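## Task

A wall rack holds two removable shelves, each labelled on its front edge. Label colours: KK-17 yellow, KK-27 red, KK-44 red, KK-55 green, KK-84 yellow, KK-91 green. Move each shelf to the rack level that carries its label's colour, make sure five vials stand upright on each shelf, and slide both shelves all the way in. Everything must stay in place without the robot supporting it; finally release all grips and move the arms away.

## Robot and tools

Robot: two 7-joint arms, left_arm and right_arm, each ending in a two-finger parallel gripper. Joint column order for both arms: shoulder pitch, shoulder roll, upper arm roll, elbow, forearm roll, wrist pitch, wrist yaw. Identical joint values on both arms produce mirrored postures.

Frame: one scene frame for everything. Origin lies on the floor plane z = 0, directly under the midpoint of the two arm bases, which sit 0.70 m above it. +x points forward (the direction both arms face), +z up, and left_arm is on the +y side (this is not tied to image left/right). Printed hand positions are in metres with orientation as a wxyz quaternion; they can be somewhat wrong, especially when an arm is stretched far. The gripper's fingers point along its own +z and close along its own y. The reported hand point sits between the pads as if closed, just under 1 cm behind the tips; closing pushes the tips roughly 17 mm further along +z.

execute_actions takes "actions", a list holding zero or one item, plus optional "pictures" (true/false). An empty list just reports the state with images. A motion item has "rows" (1 to 15 rows) and "steps" (3 to 15, default 15; each step is 1/30 s); row k drives step k and the final row repeats for remaining steps. A wait item has only "steps" (up to 300), measured from the previous result and including your reply time. Images come only with an empty list or pictures: true. A refused call moves nothing.

Each row is a single flat list of 16 numbers, each in [-1, 1], covering both arms even if one is idle: left_arm's 7 joint values then its opening, then right_arm's 7 joint values then its opening. Joint values are offsets, not poses, and are scaled: 1.0 equals 0.9738 rad for shoulder pitch, 0.9684 shoulder roll, 1.598 upper arm roll, 1.604 elbow, 3.238 forearm roll, 3.249 for wrist pitch and wrist yaw. Every row's offsets are counted from the joint angles in the most recent result that printed them, not from the previous row (before any such result in a scene, or for later calls within one reply, they count from where the arm stands when the action begins). So all-zero joints drive the arm back to those reference angles; they do not mean stay put. Opening is absolute: +1 fully open, -1 closed; a full close needs about 0.5 s.

Joint ranges (rad). left_arm: -1.396 to 2.000, -0.175 to 2.000, -1.571 to 1.571, 0.000 to 2.443, -1.571 to 1.571, -0.785 to 0.785, -1.571 to 1.571. right_arm: same except shoulder pitch -1.300 to 2.000. A target more than 0.017 rad outside a range gets the call refused; real ends may differ by up to 0.017 rad, and a target beyond the real end is clipped there, reported as "joint sent to its limit" (possibly referring to an earlier, still-running action). Absence of that line does not prove there is room left.

Speed: each step, a joint's target is held within a fixed lead of its measured angle (0.0738 rad shoulder pitch, 0.0684 shoulder roll, 0.113 upper arm roll, 0.119 elbow, 0.403 forearm roll, 0.414 wrist pitch and yaw), and if the targets would place the hand over 70 mm from where it is, all are scaled back. Large offsets therefore take several actions.

Results: the state line gives each hand's position and quaternion. Joint positions and Joint velocities list, per arm, the 7 joints (rad, rad/s) then the finger pad gap (m, m/s; 0.145 m fully open). grip_measured is the measured opening on the command scale; to hold something keep commanding clearly below it, lower meaning a harder squeeze (about 10 N per pad on objects up to roughly 11 cm wide; fast closes can squeeze harder and may spring open). "joint command not followed" means a clearance check altered or blocked joint targets on some steps while the rest of the row ran. HELD flags steps where your row, wholly or partly, was not sent. MOTOR HOT appears from 85 °C while carrying load; at 100 °C an OVER-TEMPERATURE FAULT stops the arm and loaded joints sag until cooled.

Timing: each result is captured 3 steps before its action ends; those steps run while you reply. The simulation keeps going during replies. Arms keep heading to the last row's target until everything nearly stops moving (stalled counts) or a step is HELD; after that only a new action moves them further, though fingers finish opening or closing.

zoom_image: "camera" (cam_high, cam_low, cam_left_wrist or cam_right_wrist) and "region" [x0, y0, x1, y1] in pixels of that camera's latest image, origin top-left, at most 504 by 504. All cameras give 896x504 images; calibration (intrinsics, distortion, world-to-camera transforms) is supplied, wrist cameras follow their arm's joint readings, and actual poses may be off by a couple of degrees and millimetres.

finished_scene: pass "scene", the current scene's number.

Avoid: dropping or letting objects slip, slamming, hard impacts or very hard pushes, arms striking or pressing on each other, knocking anything out of the work area, and overheating motors. Brief external tugs on held parts or nudges on loose items can occur. At the end the shelves and vials must rest correctly on their own, grippers open and arms withdrawn. Smooth, efficient motion is preferred.

Each tool is called after "Request:" in YAML: its name, and indented under it one key for each argument.

## Session

Request:
execute_actions:
  actions: []

Scene clock: 0.00 s of 9600.00 s.
left_arm: end_effector_position=(+0.2704, +0.1569, +0.4514) grip_measured=+1.00 end_effector_quat_wxyz=(-0.005, +0.704, +0.006, +0.710) | right_arm: end_effector_position=(+0.2728, -0.1511, +0.4479) grip_measured=+1.00 end_effector_quat_wxyz=(-0.004, +0.707, +0.008, +0.707)
Joint positions: left_arm=[-0.439  0.333 -0.276  1.813  0.175 -0.281 -0.364  0.145] | right_arm=[-0.422  0.341 -0.291  1.796  0.178 -0.277 -0.343  0.145]
Joint velocities: left_arm=[-0.121 -0.055 -0.002 -0.007 -0.007  0.007 -0.007 -0.   ] | right_arm=[ 0.055 -0.033 -0.007 -0.002  0.022 -0.007 -0.007  0.   ]
Motor temperatures (°C, as the motors report them): left_arm=[26 24 26 24 28 27 26] | right_arm=[27 27 28 28 26 24 27]

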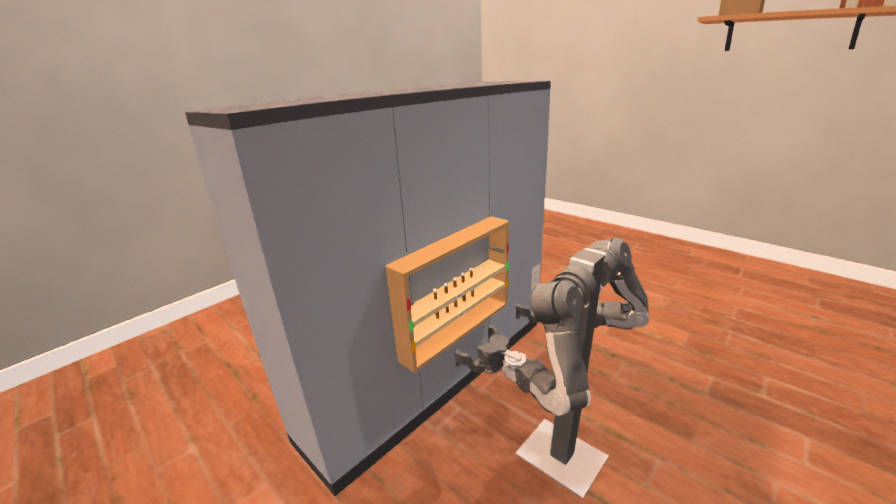

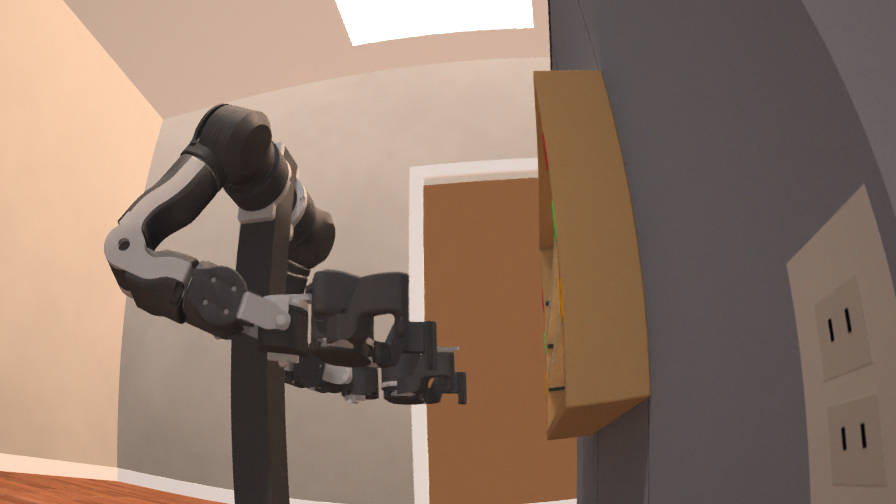

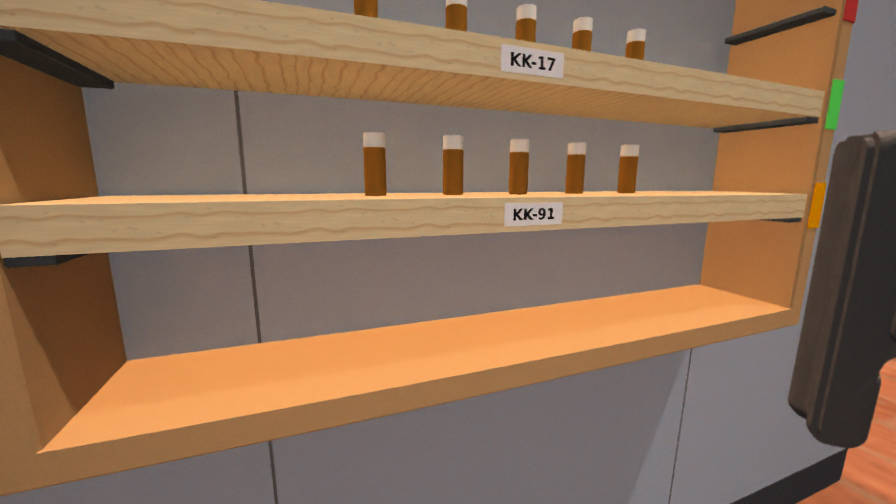

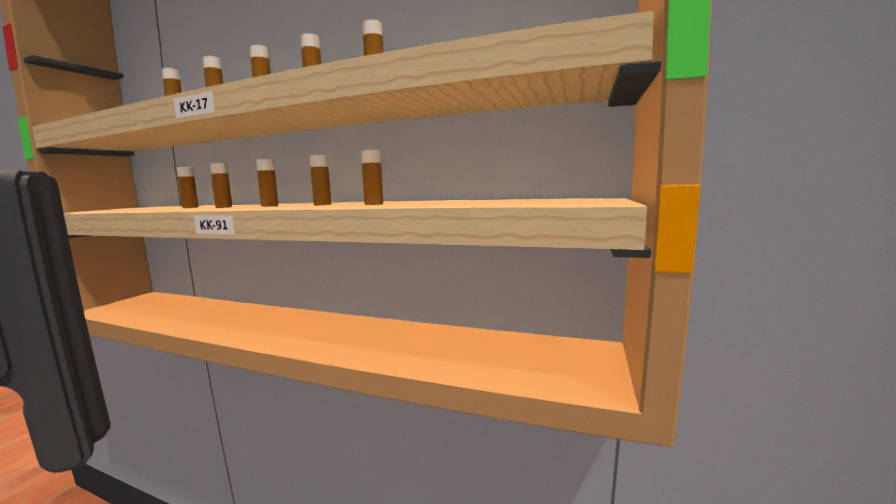

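Request:
execute_actions:
  actions:
    - {"rows":[[0,-0.344,0.173,0,0.429,0.0865,0.112,1,-0.017,-0.352,0.182,0.0106,0.428,0.0853,0.1056,1]]}

Request:
execute_actions:
  actions:
    - {"steps":45}
  pictures: true

Scene clock: 0.93 s of 9600.00 s.
left_arm: end_effector_position=(+0.2782, +0.1526, +0.4238) grip_measured=+1.00 end_effector_quat_wxyz=(+0.442, +0.552, +0.545, +0.451) | right_arm: end_effector_position=(+0.2784, -0.1530, +0.4240) grip_measured=+1.00 end_effector_quat_wxyz=(-0.442, +0.552, -0.544, +0.452)
Joint positions: left_arm=[-0.44  -0.001  0.001  1.814  1.554 -0.002 -0.006  0.145] | right_arm=[-0.439  0.     0.001  1.814  1.554 -0.002 -0.006  0.145]
Joint velocities: left_arm=[ 0.033 -0.055 -0.081  0.007  0.11  -0.022 -0.037 -0.   ] | right_arm=[-0.011 -0.077 -0.144 -0.007  0.183  0.007 -0.022  0.   ]
Motor temperatures (°C, as the motors report them): left_arm=[26 24 26 24 28 28 26] | right_arm=[27 27 28 28 26 24 27]
Steps of this call (steps 1 to 16: nothing new was sent; steps 17 to 28: the first 12 steps of this action). Readings (joint positions):
17: left_arm=[-0.446 0.273 -0.196 1.816 0.262 -0.194 -0.268] | right_arm=[-0.438 0.283 -0.209 1.809 0.265 -0.188 -0.247]
18: left_arm=[-0.442 0.196 -0.089 1.815 0.413 -0.104 -0.154] | right_arm=[-0.443 0.206 -0.102 1.814 0.416 -0.103 -0.142]
20: left_arm=[-0.432 0.090 0.028 1.814 0.781 -0.040 -0.057] | right_arm=[-0.433 0.100 0.028 1.814 0.784 -0.038 -0.054]
24: left_arm=[-0.440 -0.008 -0.013 1.814 1.449 0.004 -0.008] | right_arm=[-0.439 -0.014 -0.016 1.814 1.451 0.005 -0.008]
28: the state above

Scene clock: 2.43 s of 9600.00 s.
left_arm: end_effector_position=(+0.2782, +0.1519, +0.4239) grip_measured=+1.00 end_effector_quat_wxyz=(+0.445, +0.550, +0.546, +0.449) | right_arm: end_effector_position=(+0.2784, -0.1517, +0.4240) grip_measured=+1.00 end_effector_quat_wxyz=(-0.445, +0.550, -0.546, +0.449)
Joint positions: left_arm=[-0.44  -0.001 -0.001  1.814  1.562 -0.002 -0.006  0.145] | right_arm=[-0.439 -0.001 -0.001  1.814  1.562 -0.001 -0.006  0.145]
Joint velocities: left_arm=[ 0.033  0.077  0.007 -0.002  0.037  0.037 -0.022 -0.   ] | right_arm=[-0.011 -0.011 -0.012  0.002 -0.051 -0.007 -0.037 -0.   ]
Motor temperatures (°C, as the motors report them): left_arm=[26 24 26 25 28 28 26] | right_arm=[27 27 28 28 26 24 27]
Kept back: nothing.
Steps of this call (steps 1 to 3: the last 3 steps of your previous action; steps 4 to 15: the robot went on to your last target; steps 16 to 45: nothing new was sent). Readings (joint positions):
1: left_arm=[-0.440 -0.002 -0.001 1.814 1.558 -0.002 -0.006] | right_arm=[-0.439 -0.002 -0.001 1.814 1.558 -0.001 -0.006]
2: left_arm=[-0.440 -0.001 -0.001 1.814 1.560 -0.002 -0.006] | right_arm=[-0.439 -0.001 -0.001 1.814 1.560 -0.001 -0.006]
4: left_arm=[-0.440 -0.001 -0.001 1.814 1.561 -0.002 -0.006] | right_arm=[-0.439 -0.001 -0.001 1.814 1.561 -0.001 -0.006]
8: left_arm=[-0.440 -0.001 -0.001 1.814 1.562 -0.002 -0.006] | right_arm=[-0.439 -0.001 -0.001 1.814 1.562 -0.001 -0.006]
45: the state above
All arms were judged still, so your last target was given up. Only a new action makes them travel on or press farther. Fingers that are still opening or closing keep moving.
camera_calibration (this result's frames):
cam_left_wrist: T_world_to_cam=[[-0.15113, -0.00999444, 0.988463, -0.378969], [-0.172978, -0.984253, -0.036399, 0.224965], [0.973262, -0.176483, 0.147021, -0.24975], [0, 0, 0, 1]] pos_world=[0.224713, 0.173558, 0.419504]
cam_right_wrist: T_world_to_cam=[[0.143329, 0.0161036, -0.989544, 0.383976], [-0.166819, 0.985954, -0.00811755, 0.21185], [0.975514, 0.166239, 0.144002, -0.25547], [0, 0, 0, 1]] pos_world=[0.22952, -0.172589, 0.418469]

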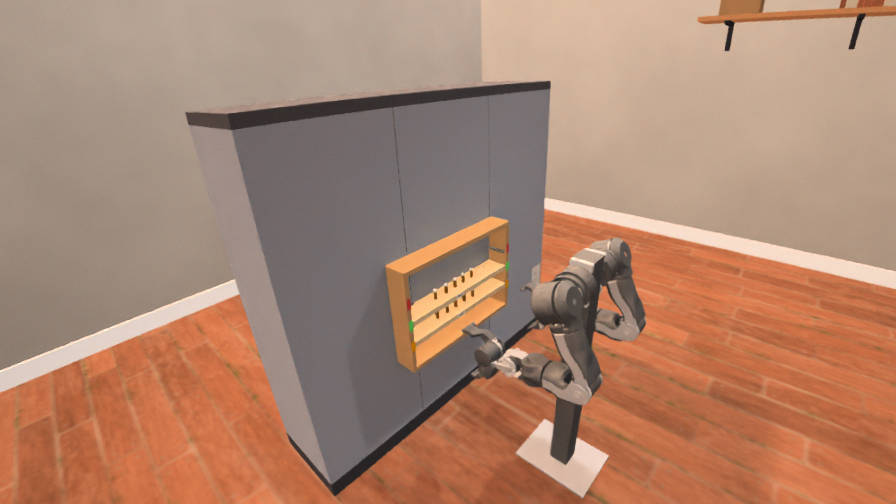

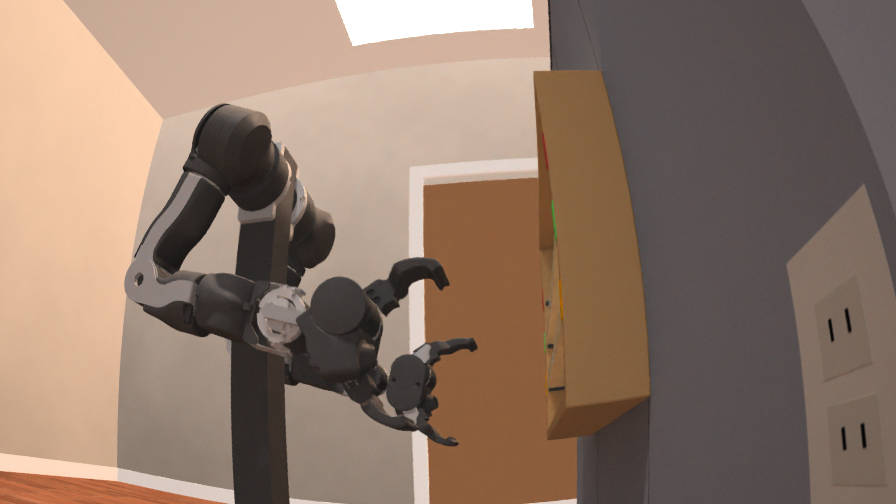

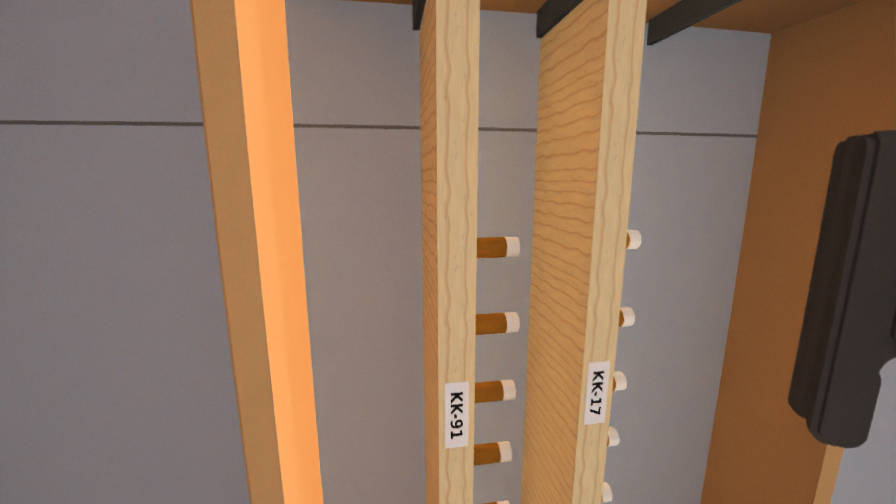

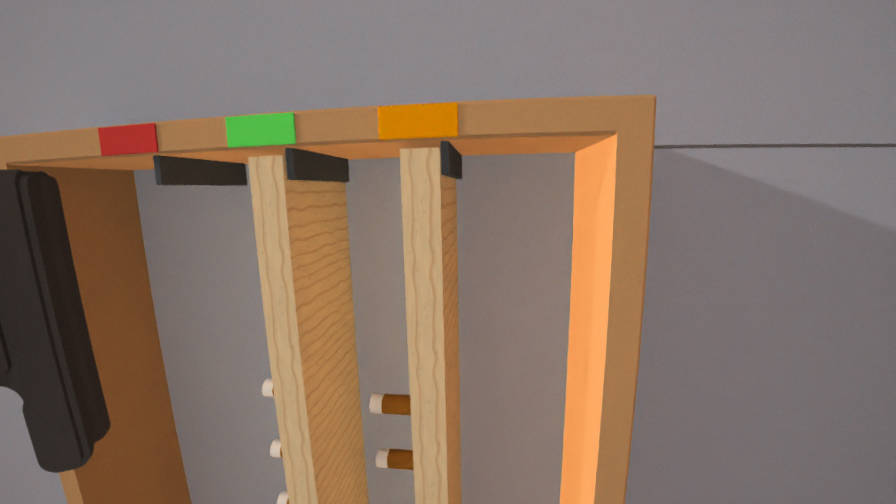

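Request:
execute_actions:
  actions:
    - {"rows":[[0.365,-0.012,0.098,0.048,0.002,0,-0.0703,-0.3,0.342,0.005,-0.021,0.059,0.002,0,-0.07,-0.3]]}

Request:
execute_actions:
  actions:
    - {"steps":20}
  pictures: true

Scene clock: 3.47 s of 9600.00 s.
left_arm: end_effector_position=(+0.3500, +0.2084, +0.5264) grip_measured=-0.30 end_effector_quat_wxyz=(+0.456, +0.461, +0.539, +0.538) | right_arm: end_effector_position=(+0.3498, -0.1398, +0.5272) grip_measured=-0.30 end_effector_quat_wxyz=(+0.506, -0.511, +0.491, -0.491)
Joint positions: left_arm=[-0.088 -0.013  0.157  1.887  1.567 -0.001 -0.234  0.053] | right_arm=[-0.108  0.004 -0.036  1.906  1.567  0.    -0.231  0.053]
Joint velocities: left_arm=[ 0.319  0.033 -0.017  0.022  0.051 -0.095 -0.022 -0.   ] | right_arm=[ 0.231  0.033  0.017  0.002 -0.081 -0.037  0.022 -0.   ]
Motor temperatures (°C, as the motors report them): left_arm=[26 24 26 25 28 28 26] | right_arm=[27 27 28 28 26 24 27]
Steps of this call (steps 1 to 19: nothing new was sent; steps 20 to 31: the first 12 steps of this action). Readings (joint positions):
20: left_arm=[-0.417 -0.028 0.061 1.844 1.564 0.014 -0.102] | right_arm=[-0.420 0.007 -0.019 1.854 1.565 -0.005 -0.105]
21: left_arm=[-0.358 -0.028 0.146 1.876 1.566 0.009 -0.167] | right_arm=[-0.365 0.007 -0.037 1.900 1.566 -0.003 -0.167]
23: left_arm=[-0.210 0.009 0.179 1.893 1.566 -0.014 -0.209] | right_arm=[-0.211 0.001 -0.039 1.914 1.566 0.000 -0.206]
27: left_arm=[-0.061 -0.012 0.151 1.906 1.567 0.001 -0.223] | right_arm=[-0.086 0.004 -0.036 1.919 1.567 0.000 -0.220]
31: the state above

Scene clock: 4.13 s of 9600.00 s.
left_arm: end_effector_position=(+0.3508, +0.2084, +0.5293) grip_measured=-0.30 end_effector_quat_wxyz=(+0.458, +0.459, +0.537, +0.540) | right_arm: end_effector_position=(+0.3505, -0.1398, +0.5289) grip_measured=-0.30 end_effector_quat_wxyz=(+0.508, -0.510, +0.490, -0.493)
Joint positions: left_arm=[-0.082 -0.013  0.157  1.889  1.567 -0.001 -0.234  0.053] | right_arm=[-0.104  0.004 -0.036  1.907  1.567  0.    -0.231  0.053]
Joint velocities: left_arm=[-0.055  0.055 -0.002 -0.002  0.007 -0.051 -0.007 -0.   ] | right_arm=[-0.033  0.055 -0.007  0.007  0.051  0.051 -0.037 -0.   ]
Motor temperatures (°C, as the motors report them): left_arm=[26 24 26 25 28 28 26] | right_arm=[27 27 28 28 26 24 27]
Kept back: nothing.
Steps of this call (steps 1 to 3: the last 3 steps of your previous action; steps 4 to 15: the robot went on to your last target; steps 16 to 20: nothing new was sent). Readings (joint positions):
1: left_arm=[-0.083 -0.013 0.157 1.888 1.567 -0.001 -0.234] | right_arm=[-0.104 0.004 -0.036 1.906 1.567 0.000 -0.231]
2: left_arm=[-0.082 -0.013 0.157 1.889 1.567 -0.001 -0.234] | right_arm=[-0.104 0.004 -0.036 1.907 1.567 0.000 -0.231]
4: left_arm=[-0.082 -0.013 0.157 1.889 1.567 -0.001 -0.234] | right_arm=[-0.104 0.004 -0.036 1.907 1.567 0.000 -0.231]
8: left_arm=[-0.082 -0.013 0.157 1.889 1.567 -0.001 -0.234] | right_arm=[-0.104 0.004 -0.036 1.907 1.567 0.000 -0.231]
20: the state above
All arms were judged still, so your last target was given up. Only a new action makes them travel on or press farther. Fingers that are still opening or closing keep moving.
camera_calibration (this result's frames):
cam_left_wrist: T_world_to_cam=[[-0.342858, -0.0606496, 0.937427, -0.366775], [-0.00417751, -0.997805, -0.0660838, 0.25622], [0.939378, -0.0265735, 0.341852, -0.448469], [0, 0, 0, 1]] pos_world=[0.2966, 0.221496, 0.514067]
cam_right_wrist: T_world_to_cam=[[0.338515, 0.0311777, -0.940444, 0.385005], [-0.195822, 0.979903, -0.0380006, 0.238118], [0.920359, 0.197023, 0.337818, -0.421718], [0, 0, 0, 1]] pos_world=[0.304431, -0.162247, 0.513588]

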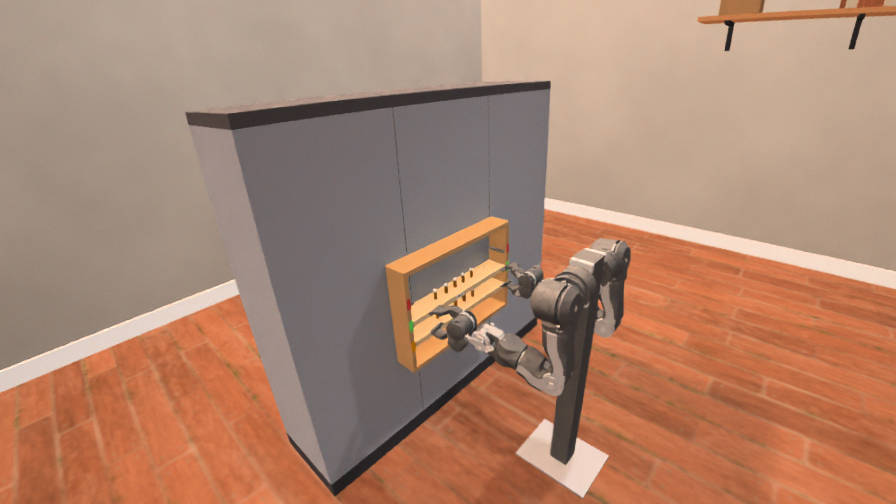

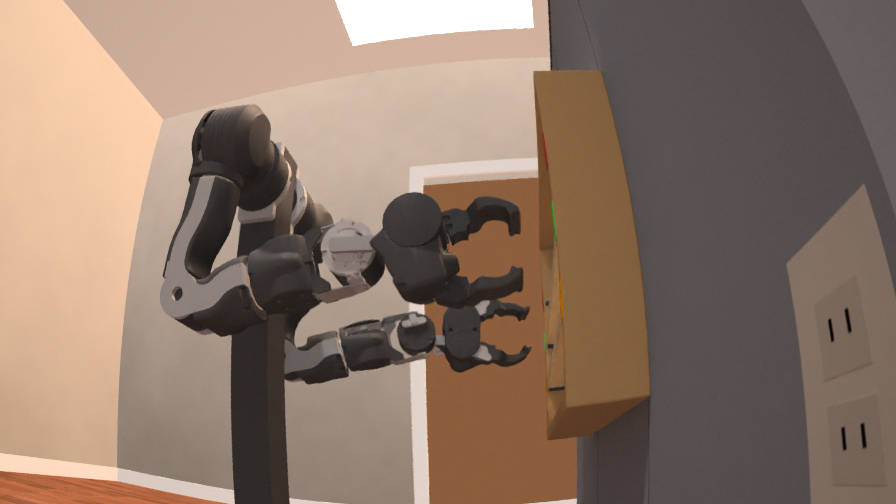

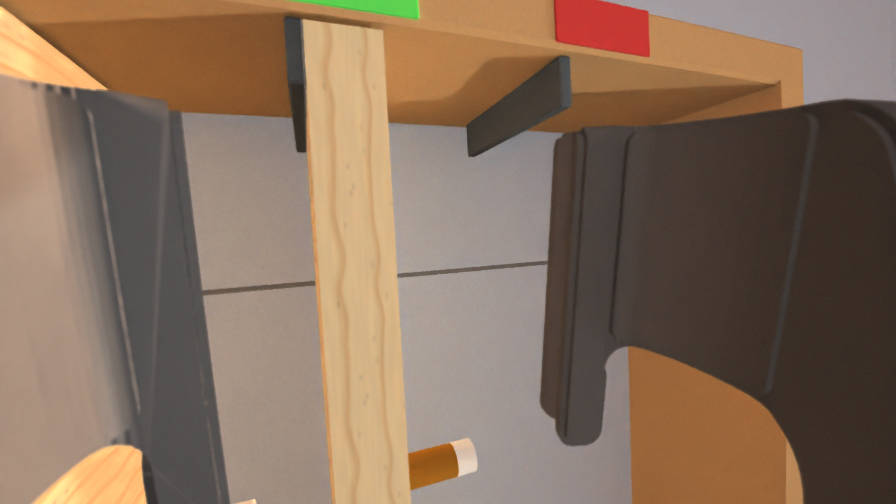

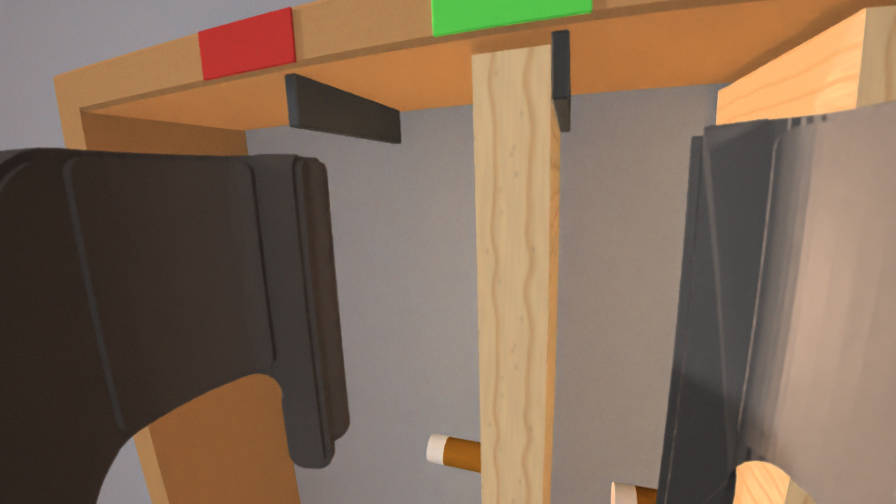

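Request:
execute_actions:
  actions:
    - {"rows":[[0.02,0.003,-0.001,-0.014,0,0,0.001,-0.3,0.022,-0.002,-0.004,-0.015,0,0,0.001,-0.3],[0.05,0.007,-0.003,-0.035,0,0,0.002,-0.3,0.056,-0.004,-0.008,-0.037,0,0,0.002,-0.3],[0.083,0.011,-0.005,-0.058,0,0,0.004,-0.3,0.093,-0.006,-0.012,-0.061,0,0,0.003,-0.3],[0.117,0.016,-0.007,-0.082,0,0,0.005,-0.3,0.13,-0.008,-0.014,-0.086,0,0,0.004,-0.3],[0.15,0.02,-0.009,-0.105,0,0,0.006,-0.3,0.167,-0.01,-0.014,-0.11,0,0,0.005,-0.3],[0.184,0.025,-0.011,-0.128,0,0,0.008,-0.3,0.204,-0.012,-0.014,-0.135,0,0,0.006,-0.3],[0.217,0.029,-0.013,-0.152,0,0,0.009,-0.3,0.241,-0.014,-0.014,-0.16,0,0,0.007,-0.3],[0.25,0.034,-0.015,-0.175,0,0,0.01,-0.3,0.278,-0.016,-0.013,-0.184,0,0,0.008,-0.3],[0.284,0.038,-0.017,-0.198,0,0,0.012,-0.3,0.315,-0.018,-0.013,-0.209,0,0,0.009,-0.3],[0.314,0.042,-0.019,-0.22,0,0,0.013,-0.3,0.349,-0.019,-0.013,-0.231,0,0,0.009,-0.3],[0.334,0.045,-0.02,-0.2335,0,0,0.014,-0.3,0.371,-0.02,-0.0125,-0.2457,0,0,0.0097,-0.3]]}

Request:
execute_actions:
  actions:
    - {"steps":20}
  pictures: true

Scene clock: 4.93 s of 9600.00 s.
left_arm: end_effector_position=(+0.4270, +0.2076, +0.5282) grip_measured=-0.30 end_effector_quat_wxyz=(+0.466, +0.466, +0.531, +0.533) | right_arm: end_effector_position=(+0.4324, -0.1267, +0.5334) grip_measured=-0.30 end_effector_quat_wxyz=(+0.516, -0.513, +0.481, -0.489)
Joint positions: left_arm=[ 0.252  0.03   0.126  1.515  1.567 -0.001 -0.196  0.053] | right_arm=[ 0.27  -0.015 -0.058  1.514  1.567 -0.    -0.204  0.053]
Joint velocities: left_arm=[-0.033 -0.011  0.002  0.12  -0.051 -0.095  0.183  0.   ] | right_arm=[ 0.055 -0.033  0.002  0.139  0.037 -0.022  0.11  -0.   ]
Motor temperatures (°C, as the motors report them): left_arm=[27 24 26 25 28 28 26] | right_arm=[27 27 28 28 26 24 27]
Steps of this call (steps 1 to 12: nothing new was sent; steps 13 to 24: the first 12 steps of this action). Readings (joint positions):
13: left_arm=[-0.073 -0.012 0.157 1.878 1.567 -0.001 -0.233] | right_arm=[-0.093 0.004 -0.037 1.894 1.567 -0.000 -0.230]
14: left_arm=[-0.044 -0.008 0.156 1.844 1.567 -0.001 -0.231] | right_arm=[-0.061 0.003 -0.044 1.857 1.567 -0.001 -0.228]
16: left_arm=[0.032 0.001 0.148 1.764 1.567 -0.001 -0.226] | right_arm=[0.024 -0.003 -0.057 1.775 1.567 -0.001 -0.224]
20: left_arm=[0.159 0.019 0.136 1.615 1.567 -0.001 -0.210] | right_arm=[0.164 -0.009 -0.058 1.618 1.567 -0.000 -0.211]
24: the state above

Scene clock: 5.60 s of 9600.00 s.
left_arm: end_effector_position=(+0.4251, +0.2076, +0.5246) grip_measured=-0.30 end_effector_quat_wxyz=(+0.465, +0.467, +0.532, +0.531) | right_arm: end_effector_position=(+0.4301, -0.1268, +0.5283) grip_measured=-0.30 end_effector_quat_wxyz=(+0.513, -0.515, +0.484, -0.486)
Joint positions: left_arm=[ 0.242  0.03   0.126  1.517  1.567 -0.001 -0.193  0.053] | right_arm=[ 0.257 -0.015 -0.057  1.515  1.567 -0.    -0.201  0.053]
Joint velocities: left_arm=[ 0.011 -0.055 -0.007  0.022 -0.125 -0.051  0.022 -0.   ] | right_arm=[ 0.055  0.033 -0.017 -0.012 -0.037  0.007 -0.022  0.   ]
Motor temperatures (°C, as the motors report them): left_arm=[27 24 26 25 28 28 26] | right_arm=[27 27 28 28 26 24 27]
Kept back: nothing.
Steps of this call (steps 1 to 3: the last 3 steps of your previous action; steps 4 to 20: the robot went on to your last target). Readings (joint positions):
1: left_arm=[0.250 0.030 0.126 1.517 1.567 -0.001 -0.193] | right_arm=[0.268 -0.015 -0.057 1.516 1.567 -0.000 -0.201]
2: left_arm=[0.246 0.030 0.126 1.517 1.567 -0.001 -0.193] | right_arm=[0.262 -0.015 -0.057 1.516 1.567 -0.000 -0.201]
4: left_arm=[0.242 0.030 0.126 1.517 1.567 -0.001 -0.193] | right_arm=[0.256 -0.015 -0.057 1.515 1.567 -0.000 -0.201]
8: left_arm=[0.242 0.030 0.126 1.517 1.567 -0.001 -0.193] | right_arm=[0.257 -0.015 -0.057 1.515 1.567 -0.000 -0.201]
20: the state above
camera_calibration (this result's frames):
cam_left_wrist: T_world_to_cam=[[-0.340126, -0.0488426, 0.93911, -0.341433], [-0.0328252, -0.997425, -0.0637641, 0.266363], [0.939807, -0.0525144, 0.337647, -0.509277], [0, 0, 0, 1]] pos_world=[0.371235, 0.222256, 0.509583]
cam_right_wrist: T_world_to_cam=[[0.336725, 0.0392961, -0.940783, 0.359044], [-0.21848, 0.975122, -0.0374679, 0.249857], [0.915906, 0.218159, 0.336933, -0.492284], [0, 0, 0, 1]] pos_world=[0.384576, -0.150353, 0.51301]

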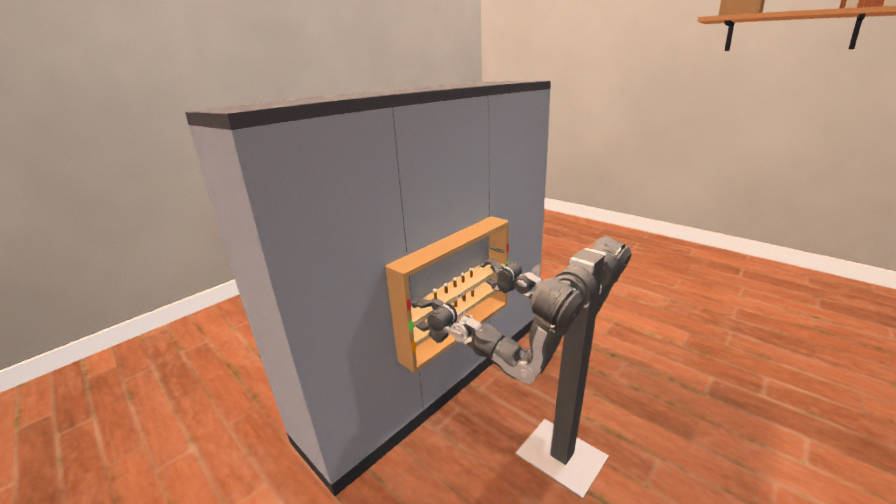

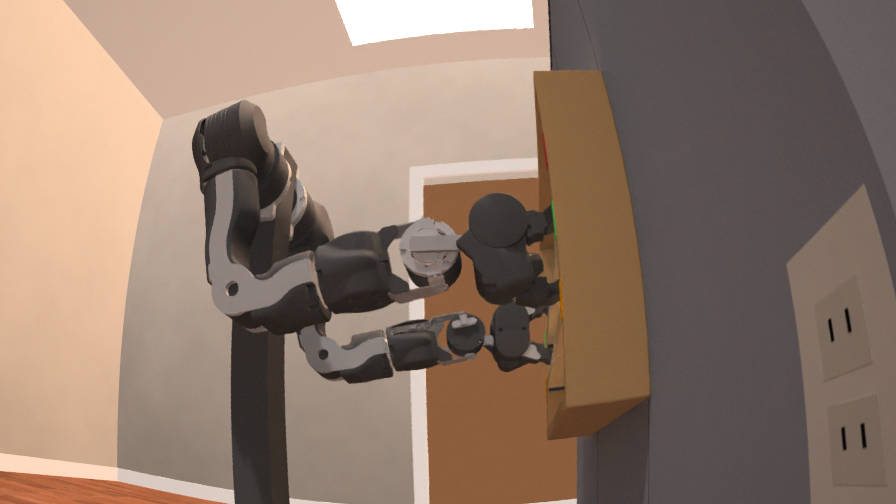

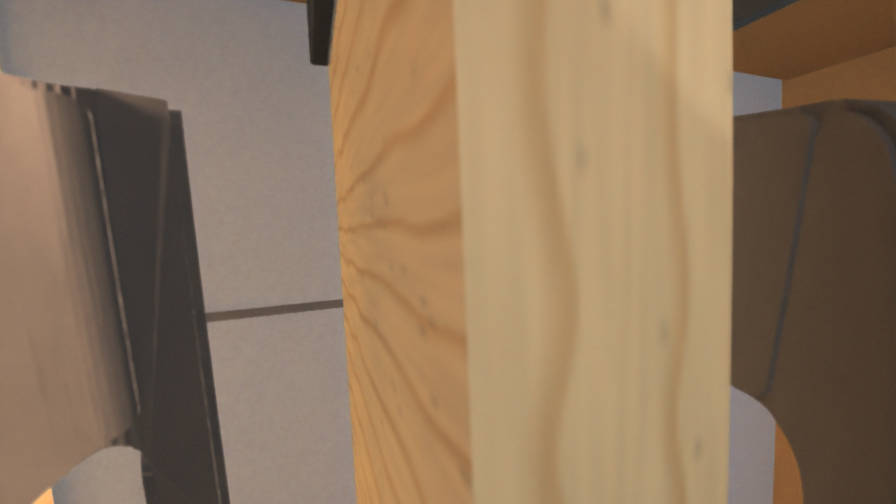

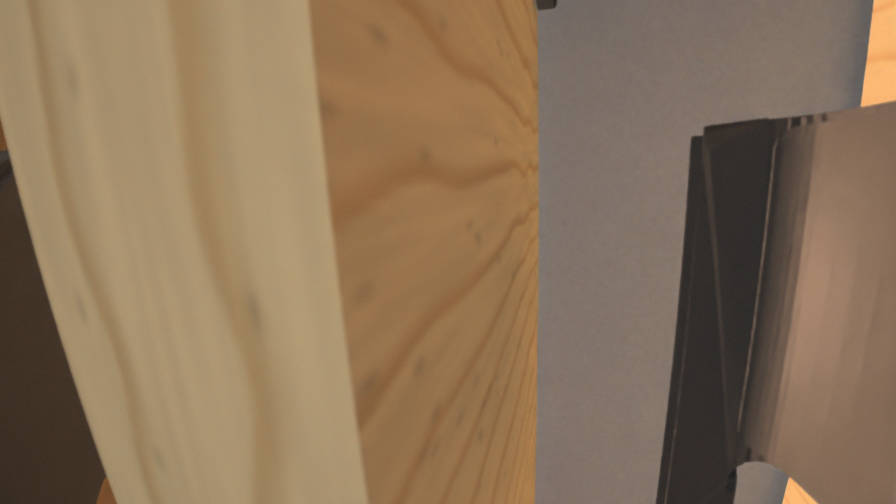

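Request:
execute_actions:
  actions:
    - {"rows":[[0,0,0,0,0,0,0,-0.4,0,0,0,0,0,0,0,-0.4],[0,0,0,0,0,0,0,-0.5,0,0,0,0,0,0,0,-0.5],[0,0,0,0,0,0,0,-0.58,0,0,0,0,0,0,0,-0.58],[0,0,0,0,0,0,0,-0.65,0,0,0,0,0,0,0,-0.65],[0,0,0,0,0,0,0,-0.7,0,0,0,0,0,0,0,-0.7],[0,0,0,0,0,0,0,-0.74,0,0,0,0,0,0,0,-0.74],[0,0,0,0,0,0,0,-0.78,0,0,0,0,0,0,0,-0.78],[0,0,0,0,0,0,0,-0.82,0,0,0,0,0,0,0,-0.82],[0,0,0,0,0,0,0,-0.88,0,0,0,0,0,0,0,-0.88],[0,0,0,0,0,0,0,-0.94,0,0,0,0,0,0,0,-0.94],[0,0,0,0,0,0,0,-1,0,0,0,0,0,0,0,-1]]}

Request:
execute_actions:
  actions:
    - {"steps":15}
  pictures: true

Scene clock: 6.20 s of 9600.00 s.
left_arm: end_effector_position=(+0.4253, +0.2076, +0.5263) grip_measured=-0.76 end_effector_quat_wxyz=(+0.467, +0.466, +0.531, +0.533) | right_arm: end_effector_position=(+0.4304, -0.1269, +0.5307) grip_measured=-0.76 end_effector_quat_wxyz=(+0.515, -0.513, +0.482, -0.489)
Joint positions: left_arm=[ 0.243  0.03   0.126  1.518  1.568 -0.001 -0.189  0.018] | right_arm=[ 0.259 -0.015 -0.057  1.516  1.565 -0.    -0.197  0.018]
Joint velocities: left_arm=[-0.077 -0.055 -0.012 -0.002  0.022 -0.051  0.037 -0.   ] | right_arm=[-0.033  0.033 -0.022 -0.017 -0.037  0.081  0.022 -0.   ]
Motor temperatures (°C, as the motors report them): left_arm=[27 24 26 25 28 28 26] | right_arm=[27 27 28 28 26 24 27]
Steps of this call (steps 1 to 6: the robot went on to your last target; steps 7 to 18: the first 12 steps of this action). Readings (joint positions):
7: left_arm=[0.242 0.030 0.126 1.517 1.567 -0.001 -0.193] | right_arm=[0.257 -0.015 -0.057 1.515 1.567 -0.000 -0.201]
8: left_arm=[0.242 0.030 0.126 1.517 1.567 -0.001 -0.193] | right_arm=[0.257 -0.015 -0.057 1.515 1.567 -0.000 -0.201]
10: left_arm=[0.242 0.030 0.126 1.517 1.567 -0.001 -0.193] | right_arm=[0.257 -0.015 -0.057 1.515 1.567 -0.000 -0.201]
14: left_arm=[0.243 0.030 0.126 1.518 1.568 -0.001 -0.189] | right_arm=[0.259 -0.015 -0.057 1.516 1.565 -0.000 -0.197]
18: the state above

Scene clock: 6.70 s of 9600.00 s.
left_arm: end_effector_position=(+0.4253, +0.2076, +0.5263) grip_measured=-0.76 end_effector_quat_wxyz=(+0.467, +0.466, +0.531, +0.533) | right_arm: end_effector_position=(+0.4304, -0.1269, +0.5307) grip_measured=-0.76 end_effector_quat_wxyz=(+0.515, -0.513, +0.482, -0.489)
Joint positions: left_arm=[ 0.243  0.03   0.126  1.518  1.568 -0.001 -0.189  0.018] | right_arm=[ 0.259 -0.015 -0.057  1.516  1.565 -0.    -0.197  0.018]
Joint velocities: left_arm=[-0.033 -0.055 -0.007 -0.007  0.007 -0.007 -0.022 -0.   ] | right_arm=[-0.055  0.011 -0.007 -0.007  0.051 -0.007  0.022 -0.   ]
Motor temperatures (°C, as the motors report them): left_arm=[27 24 26 25 28 28 26] | right_arm=[27 27 28 28 26 24 27]
Kept back: nothing.
Steps of this call (steps 1 to 3: the last 3 steps of your previous action; steps 4 to 15: the robot went on to your last target). Readings (joint positions):
1: left_arm=[0.243 0.030 0.126 1.518 1.568 -0.001 -0.189] | right_arm=[0.259 -0.015 -0.057 1.516 1.565 -0.000 -0.197]
2: left_arm=[0.243 0.030 0.126 1.518 1.568 -0.001 -0.189] | right_arm=[0.259 -0.015 -0.057 1.516 1.565 -0.000 -0.197]
4: left_arm=[0.243 0.030 0.126 1.518 1.568 -0.001 -0.189] | right_arm=[0.259 -0.015 -0.057 1.516 1.565 -0.000 -0.197]
8: left_arm=[0.243 0.030 0.126 1.518 1.568 -0.001 -0.189] | right_arm=[0.259 -0.015 -0.057 1.516 1.565 -0.000 -0.197]
15: the state above
All arms were judged still, so your last target was given up. Only a new action makes them travel on or press farther. Fingers that are still opening or closing keep moving.
camera_calibration (this result's frames):
cam_left_wrist: T_world_to_cam=[[-0.346317, -0.0483302, 0.936872, -0.339254], [-0.0326257, -0.997447, -0.0635152, 0.266226], [0.93755, -0.0525625, 0.343856, -0.51236], [0, 0, 0, 1]] pos_world=[0.37156, 0.222219, 0.510925]
cam_right_wrist: T_world_to_cam=[[0.345026, 0.038529, -0.937802, 0.355912], [-0.217937, 0.975138, -0.040118, 0.251225], [0.912941, 0.218223, 0.344845, -0.496278], [0, 0, 0, 1]] pos_world=[0.385025, -0.150393, 0.514992]

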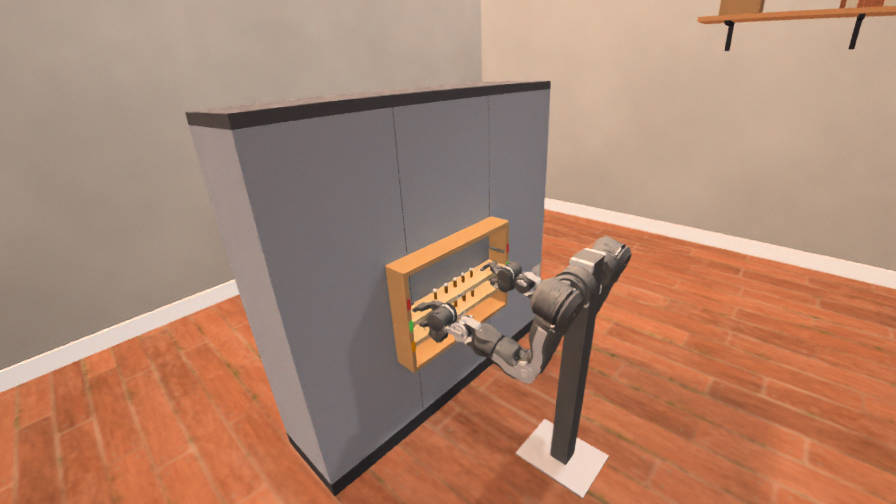

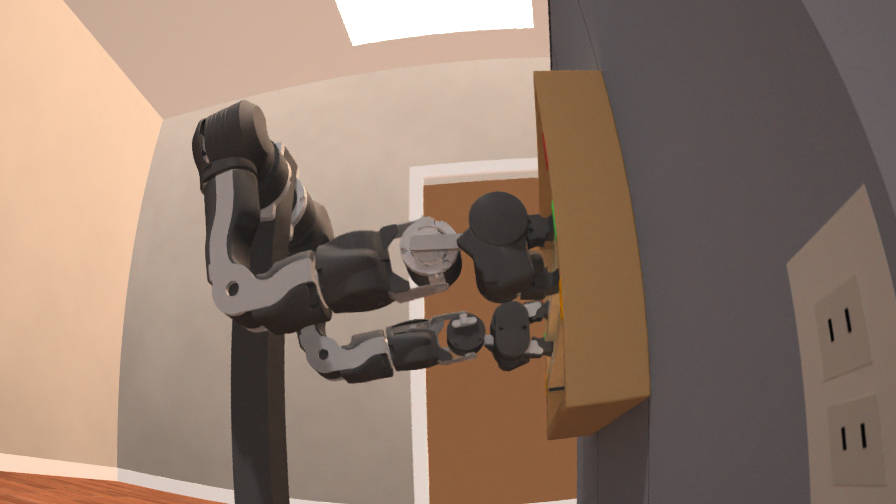

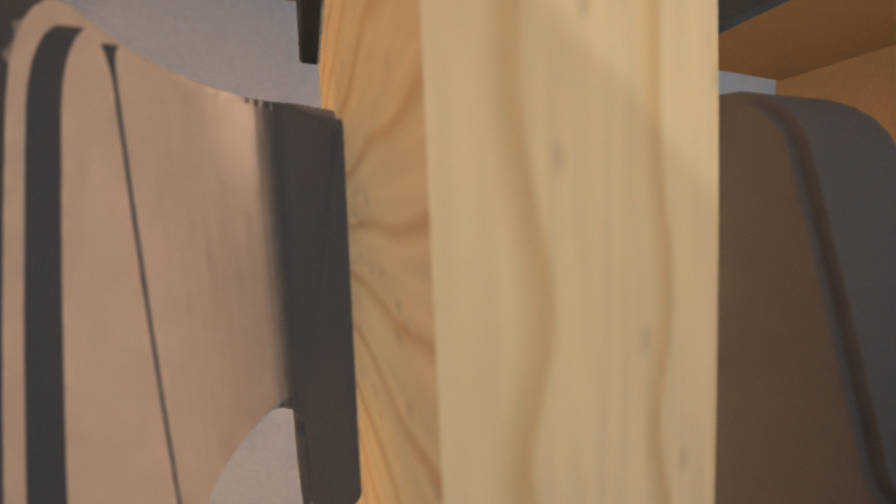

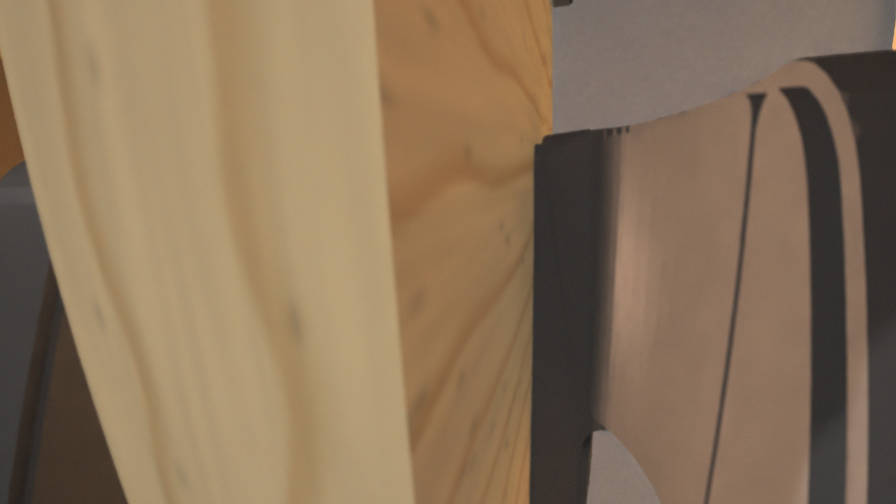

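Request:
execute_actions:
  actions:
    - {"rows":[[-0.003,0,0,0.003,0,0,0,-1,-0.003,0,0,0.003,0,0,0,-1],[-0.011,-0.001,0.001,0.009,0,0,-0.001,-1,-0.011,0.001,0,0.009,0,0,-0.001,-1],[-0.023,-0.003,0.001,0.019,0,0,-0.002,-1,-0.023,0.001,-0.001,0.019,0,0,-0.002,-1],[-0.038,-0.005,0.002,0.032,0,0,-0.004,-1,-0.038,0.002,-0.001,0.032,0,0,-0.004,-1],[-0.057,-0.007,0.003,0.047,0,0,-0.006,-1,-0.057,0.003,-0.002,0.047,0,0,-0.006,-1],[-0.077,-0.009,0.005,0.063,0,0,-0.008,-1,-0.077,0.004,-0.002,0.063,0,0,-0.008,-1],[-0.098,-0.012,0.006,0.081,0,0,-0.011,-1,-0.098,0.005,-0.003,0.081,0,0,-0.011,-1],[-0.12,-0.014,0.007,0.099,0,0,-0.013,-1,-0.12,0.007,-0.003,0.099,0,0,-0.013,-1],[-0.142,-0.017,0.008,0.117,0,0,-0.016,-1,-0.142,0.008,-0.004,0.117,0,0,-0.016,-1],[-0.162,-0.019,0.01,0.134,0,0,-0.018,-1,-0.162,0.009,-0.004,0.134,0,0,-0.018,-1],[-0.18,-0.021,0.011,0.149,0,0,-0.02,-1,-0.18,0.01,-0.005,0.149,0,0,-0.02,-1],[-0.196,-0.023,0.012,0.162,0,0,-0.021,-1,-0.196,0.011,-0.005,0.162,0,0,-0.022,-1],[-0.208,-0.025,0.012,0.171,0,0,-0.022,-1,-0.208,0.011,-0.006,0.171,0,0,-0.023,-1],[-0.216,-0.026,0.013,0.178,0,0,-0.023,-1,-0.216,0.012,-0.006,0.178,0,0,-0.024,-1],[-0.2186,-0.026,0.013,0.1803,0,0,-0.0235,-1,-0.2186,0.012,-0.006,0.1803,0,0,-0.025,-1]]}

Request:
execute_actions:
  actions:
    - {"steps":15}
  pictures: true

Request:
zoom_image:
  camera: "cam_high"
  region: [370,200,570,380]

Scene clock: 7.73 s of 9600.00 s.
left_arm: end_effector_position=(+0.3802, +0.2064, +0.5289) grip_measured=-0.76 end_effector_quat_wxyz=(+0.460, +0.467, +0.536, +0.531) | right_arm: end_effector_position=(+0.3856, -0.1274, +0.5325) grip_measured=-0.76 end_effector_quat_wxyz=(+0.512, -0.519, +0.485, -0.483)
Joint positions: left_arm=[ 0.05   0.008  0.142  1.766  1.569  0.002 -0.258  0.018] | right_arm=[ 0.065 -0.005 -0.064  1.765  1.564 -0.    -0.269  0.018]
Joint velocities: left_arm=[-0.407 -0.033  0.042  0.51   0.007 -0.037  0.051  0.   ] | right_arm=[-0.407 -0.011 -0.032  0.515 -0.037 -0.022 -0.11  -0.   ]
Motor temperatures (°C, as the motors report them): left_arm=[27 24 26 25 28 28 26] | right_arm=[27 27 28 28 26 24 27]
Steps of this call (steps 1 to 19: nothing new was sent; steps 20 to 31: the first 12 steps of this action). Readings (joint positions):
20: left_arm=[0.243 0.030 0.126 1.518 1.568 -0.001 -0.189] | right_arm=[0.259 -0.015 -0.057 1.517 1.565 -0.000 -0.197]
21: left_arm=[0.239 0.030 0.126 1.524 1.569 -0.001 -0.191] | right_arm=[0.254 -0.015 -0.057 1.523 1.565 -0.000 -0.198]
23: left_arm=[0.209 0.027 0.128 1.561 1.569 -0.001 -0.197] | right_arm=[0.224 -0.014 -0.057 1.560 1.564 -0.000 -0.205]
27: left_arm=[0.126 0.017 0.135 1.666 1.569 -0.001 -0.225] | right_arm=[0.141 -0.010 -0.061 1.664 1.564 -0.000 -0.234]
31: the state above

Scene clock: 8.23 s of 9600.00 s.
left_arm: end_effector_position=(+0.3747, +0.2064, +0.5303) grip_measured=-0.76 end_effector_quat_wxyz=(+0.459, +0.468, +0.538, +0.531) | right_arm: end_effector_position=(+0.3801, -0.1273, +0.5337) grip_measured=-0.76 end_effector_quat_wxyz=(+0.511, -0.520, +0.486, -0.482)
Joint positions: left_arm=[ 0.027  0.005  0.144  1.8    1.569  0.002 -0.273  0.018] | right_arm=[ 0.043 -0.005 -0.065  1.798  1.564 -0.    -0.285  0.018]
Joint velocities: left_arm=[ 0.011  0.033  0.007 -0.012 -0.051 -0.037 -0.051  0.   ] | right_arm=[-0.011 -0.011  0.007 -0.002 -0.125  0.051 -0.037 -0.   ]
Motor temperatures (°C, as the motors report them): left_arm=[27 24 26 25 28 28 26] | right_arm=[27 27 28 28 26 24 27]
Kept back: nothing.
Steps of this call (steps 1 to 3: the last 3 steps of your previous action; steps 4 to 15: the robot went on to your last target). Readings (joint positions):
1: left_arm=[0.038 0.006 0.143 1.783 1.569 0.002 -0.262] | right_arm=[0.054 -0.005 -0.065 1.782 1.564 -0.000 -0.274]
2: left_arm=[0.030 0.005 0.144 1.794 1.569 0.002 -0.265] | right_arm=[0.046 -0.005 -0.065 1.793 1.564 -0.000 -0.277]
4: left_arm=[0.027 0.005 0.144 1.800 1.569 0.002 -0.270] | right_arm=[0.043 -0.005 -0.065 1.798 1.564 -0.000 -0.282]
8: left_arm=[0.027 0.005 0.144 1.800 1.569 0.002 -0.273] | right_arm=[0.043 -0.005 -0.065 1.798 1.564 -0.000 -0.285]
15: the state above
camera_calibration (this result's frames):
cam_left_wrist: T_world_to_cam=[[-0.327466, -0.0520802, 0.943427, -0.370348], [-0.0230806, -0.997741, -0.0630899, 0.259861], [0.944581, -0.0424346, 0.325524, -0.461282], [0, 0, 0, 1]] pos_world=[0.32044, 0.220412, 0.515949]
cam_right_wrist: T_world_to_cam=[[0.323423, 0.039665, -0.945423, 0.388542], [-0.224049, 0.973921, -0.0357852, 0.240634], [0.919347, 0.223395, 0.323875, -0.441909], [0, 0, 0, 1]] pos_world=[0.334518, -0.151049, 0.519071]

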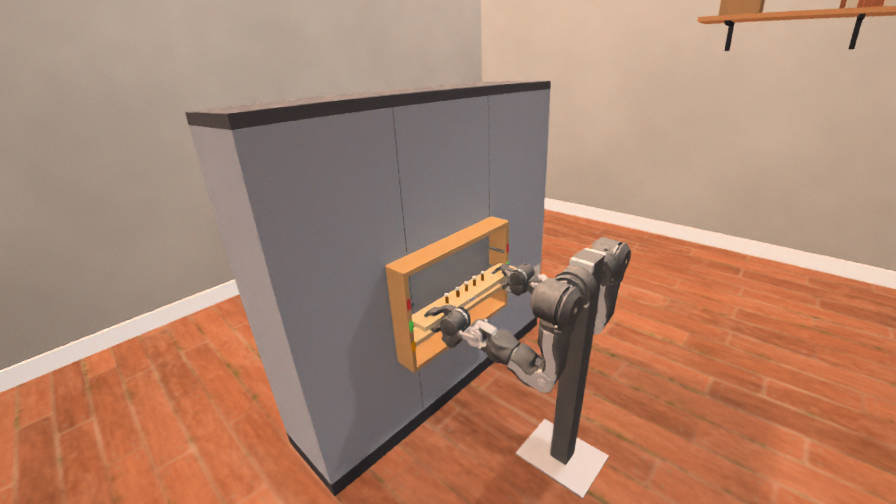

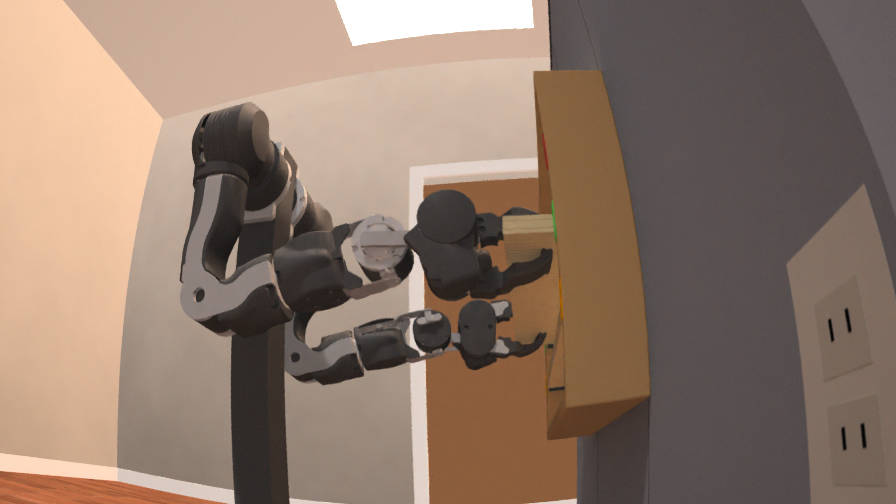

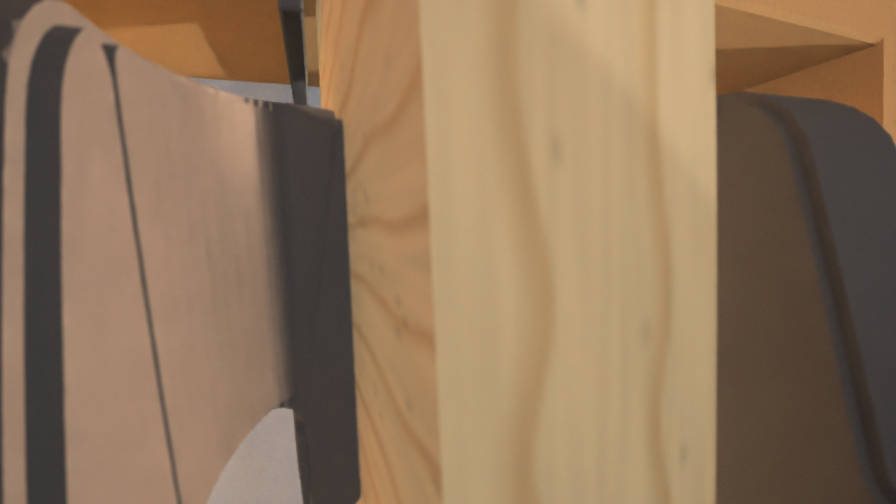

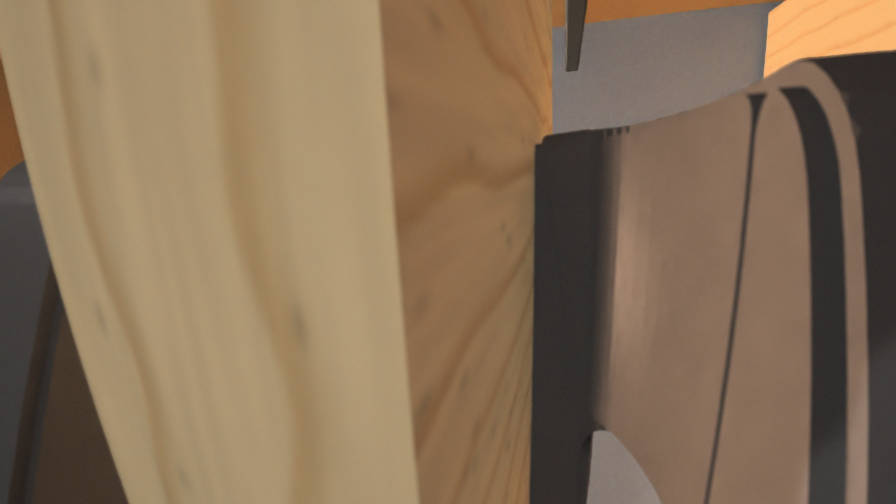

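Region (370, 200, 570, 380) of cam_high's 896x504 image, scaled by 2.520, with more detail than that image has; it fills the top 454 rows of this view, and the rest is white.

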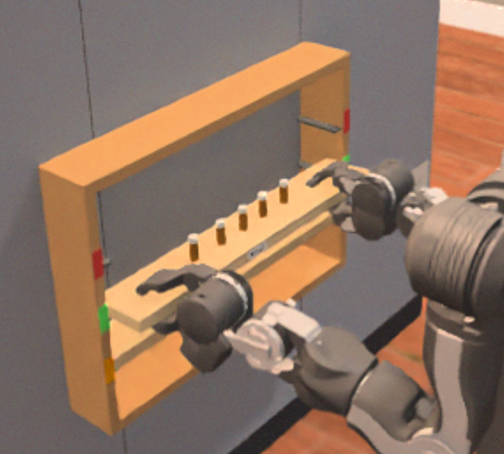

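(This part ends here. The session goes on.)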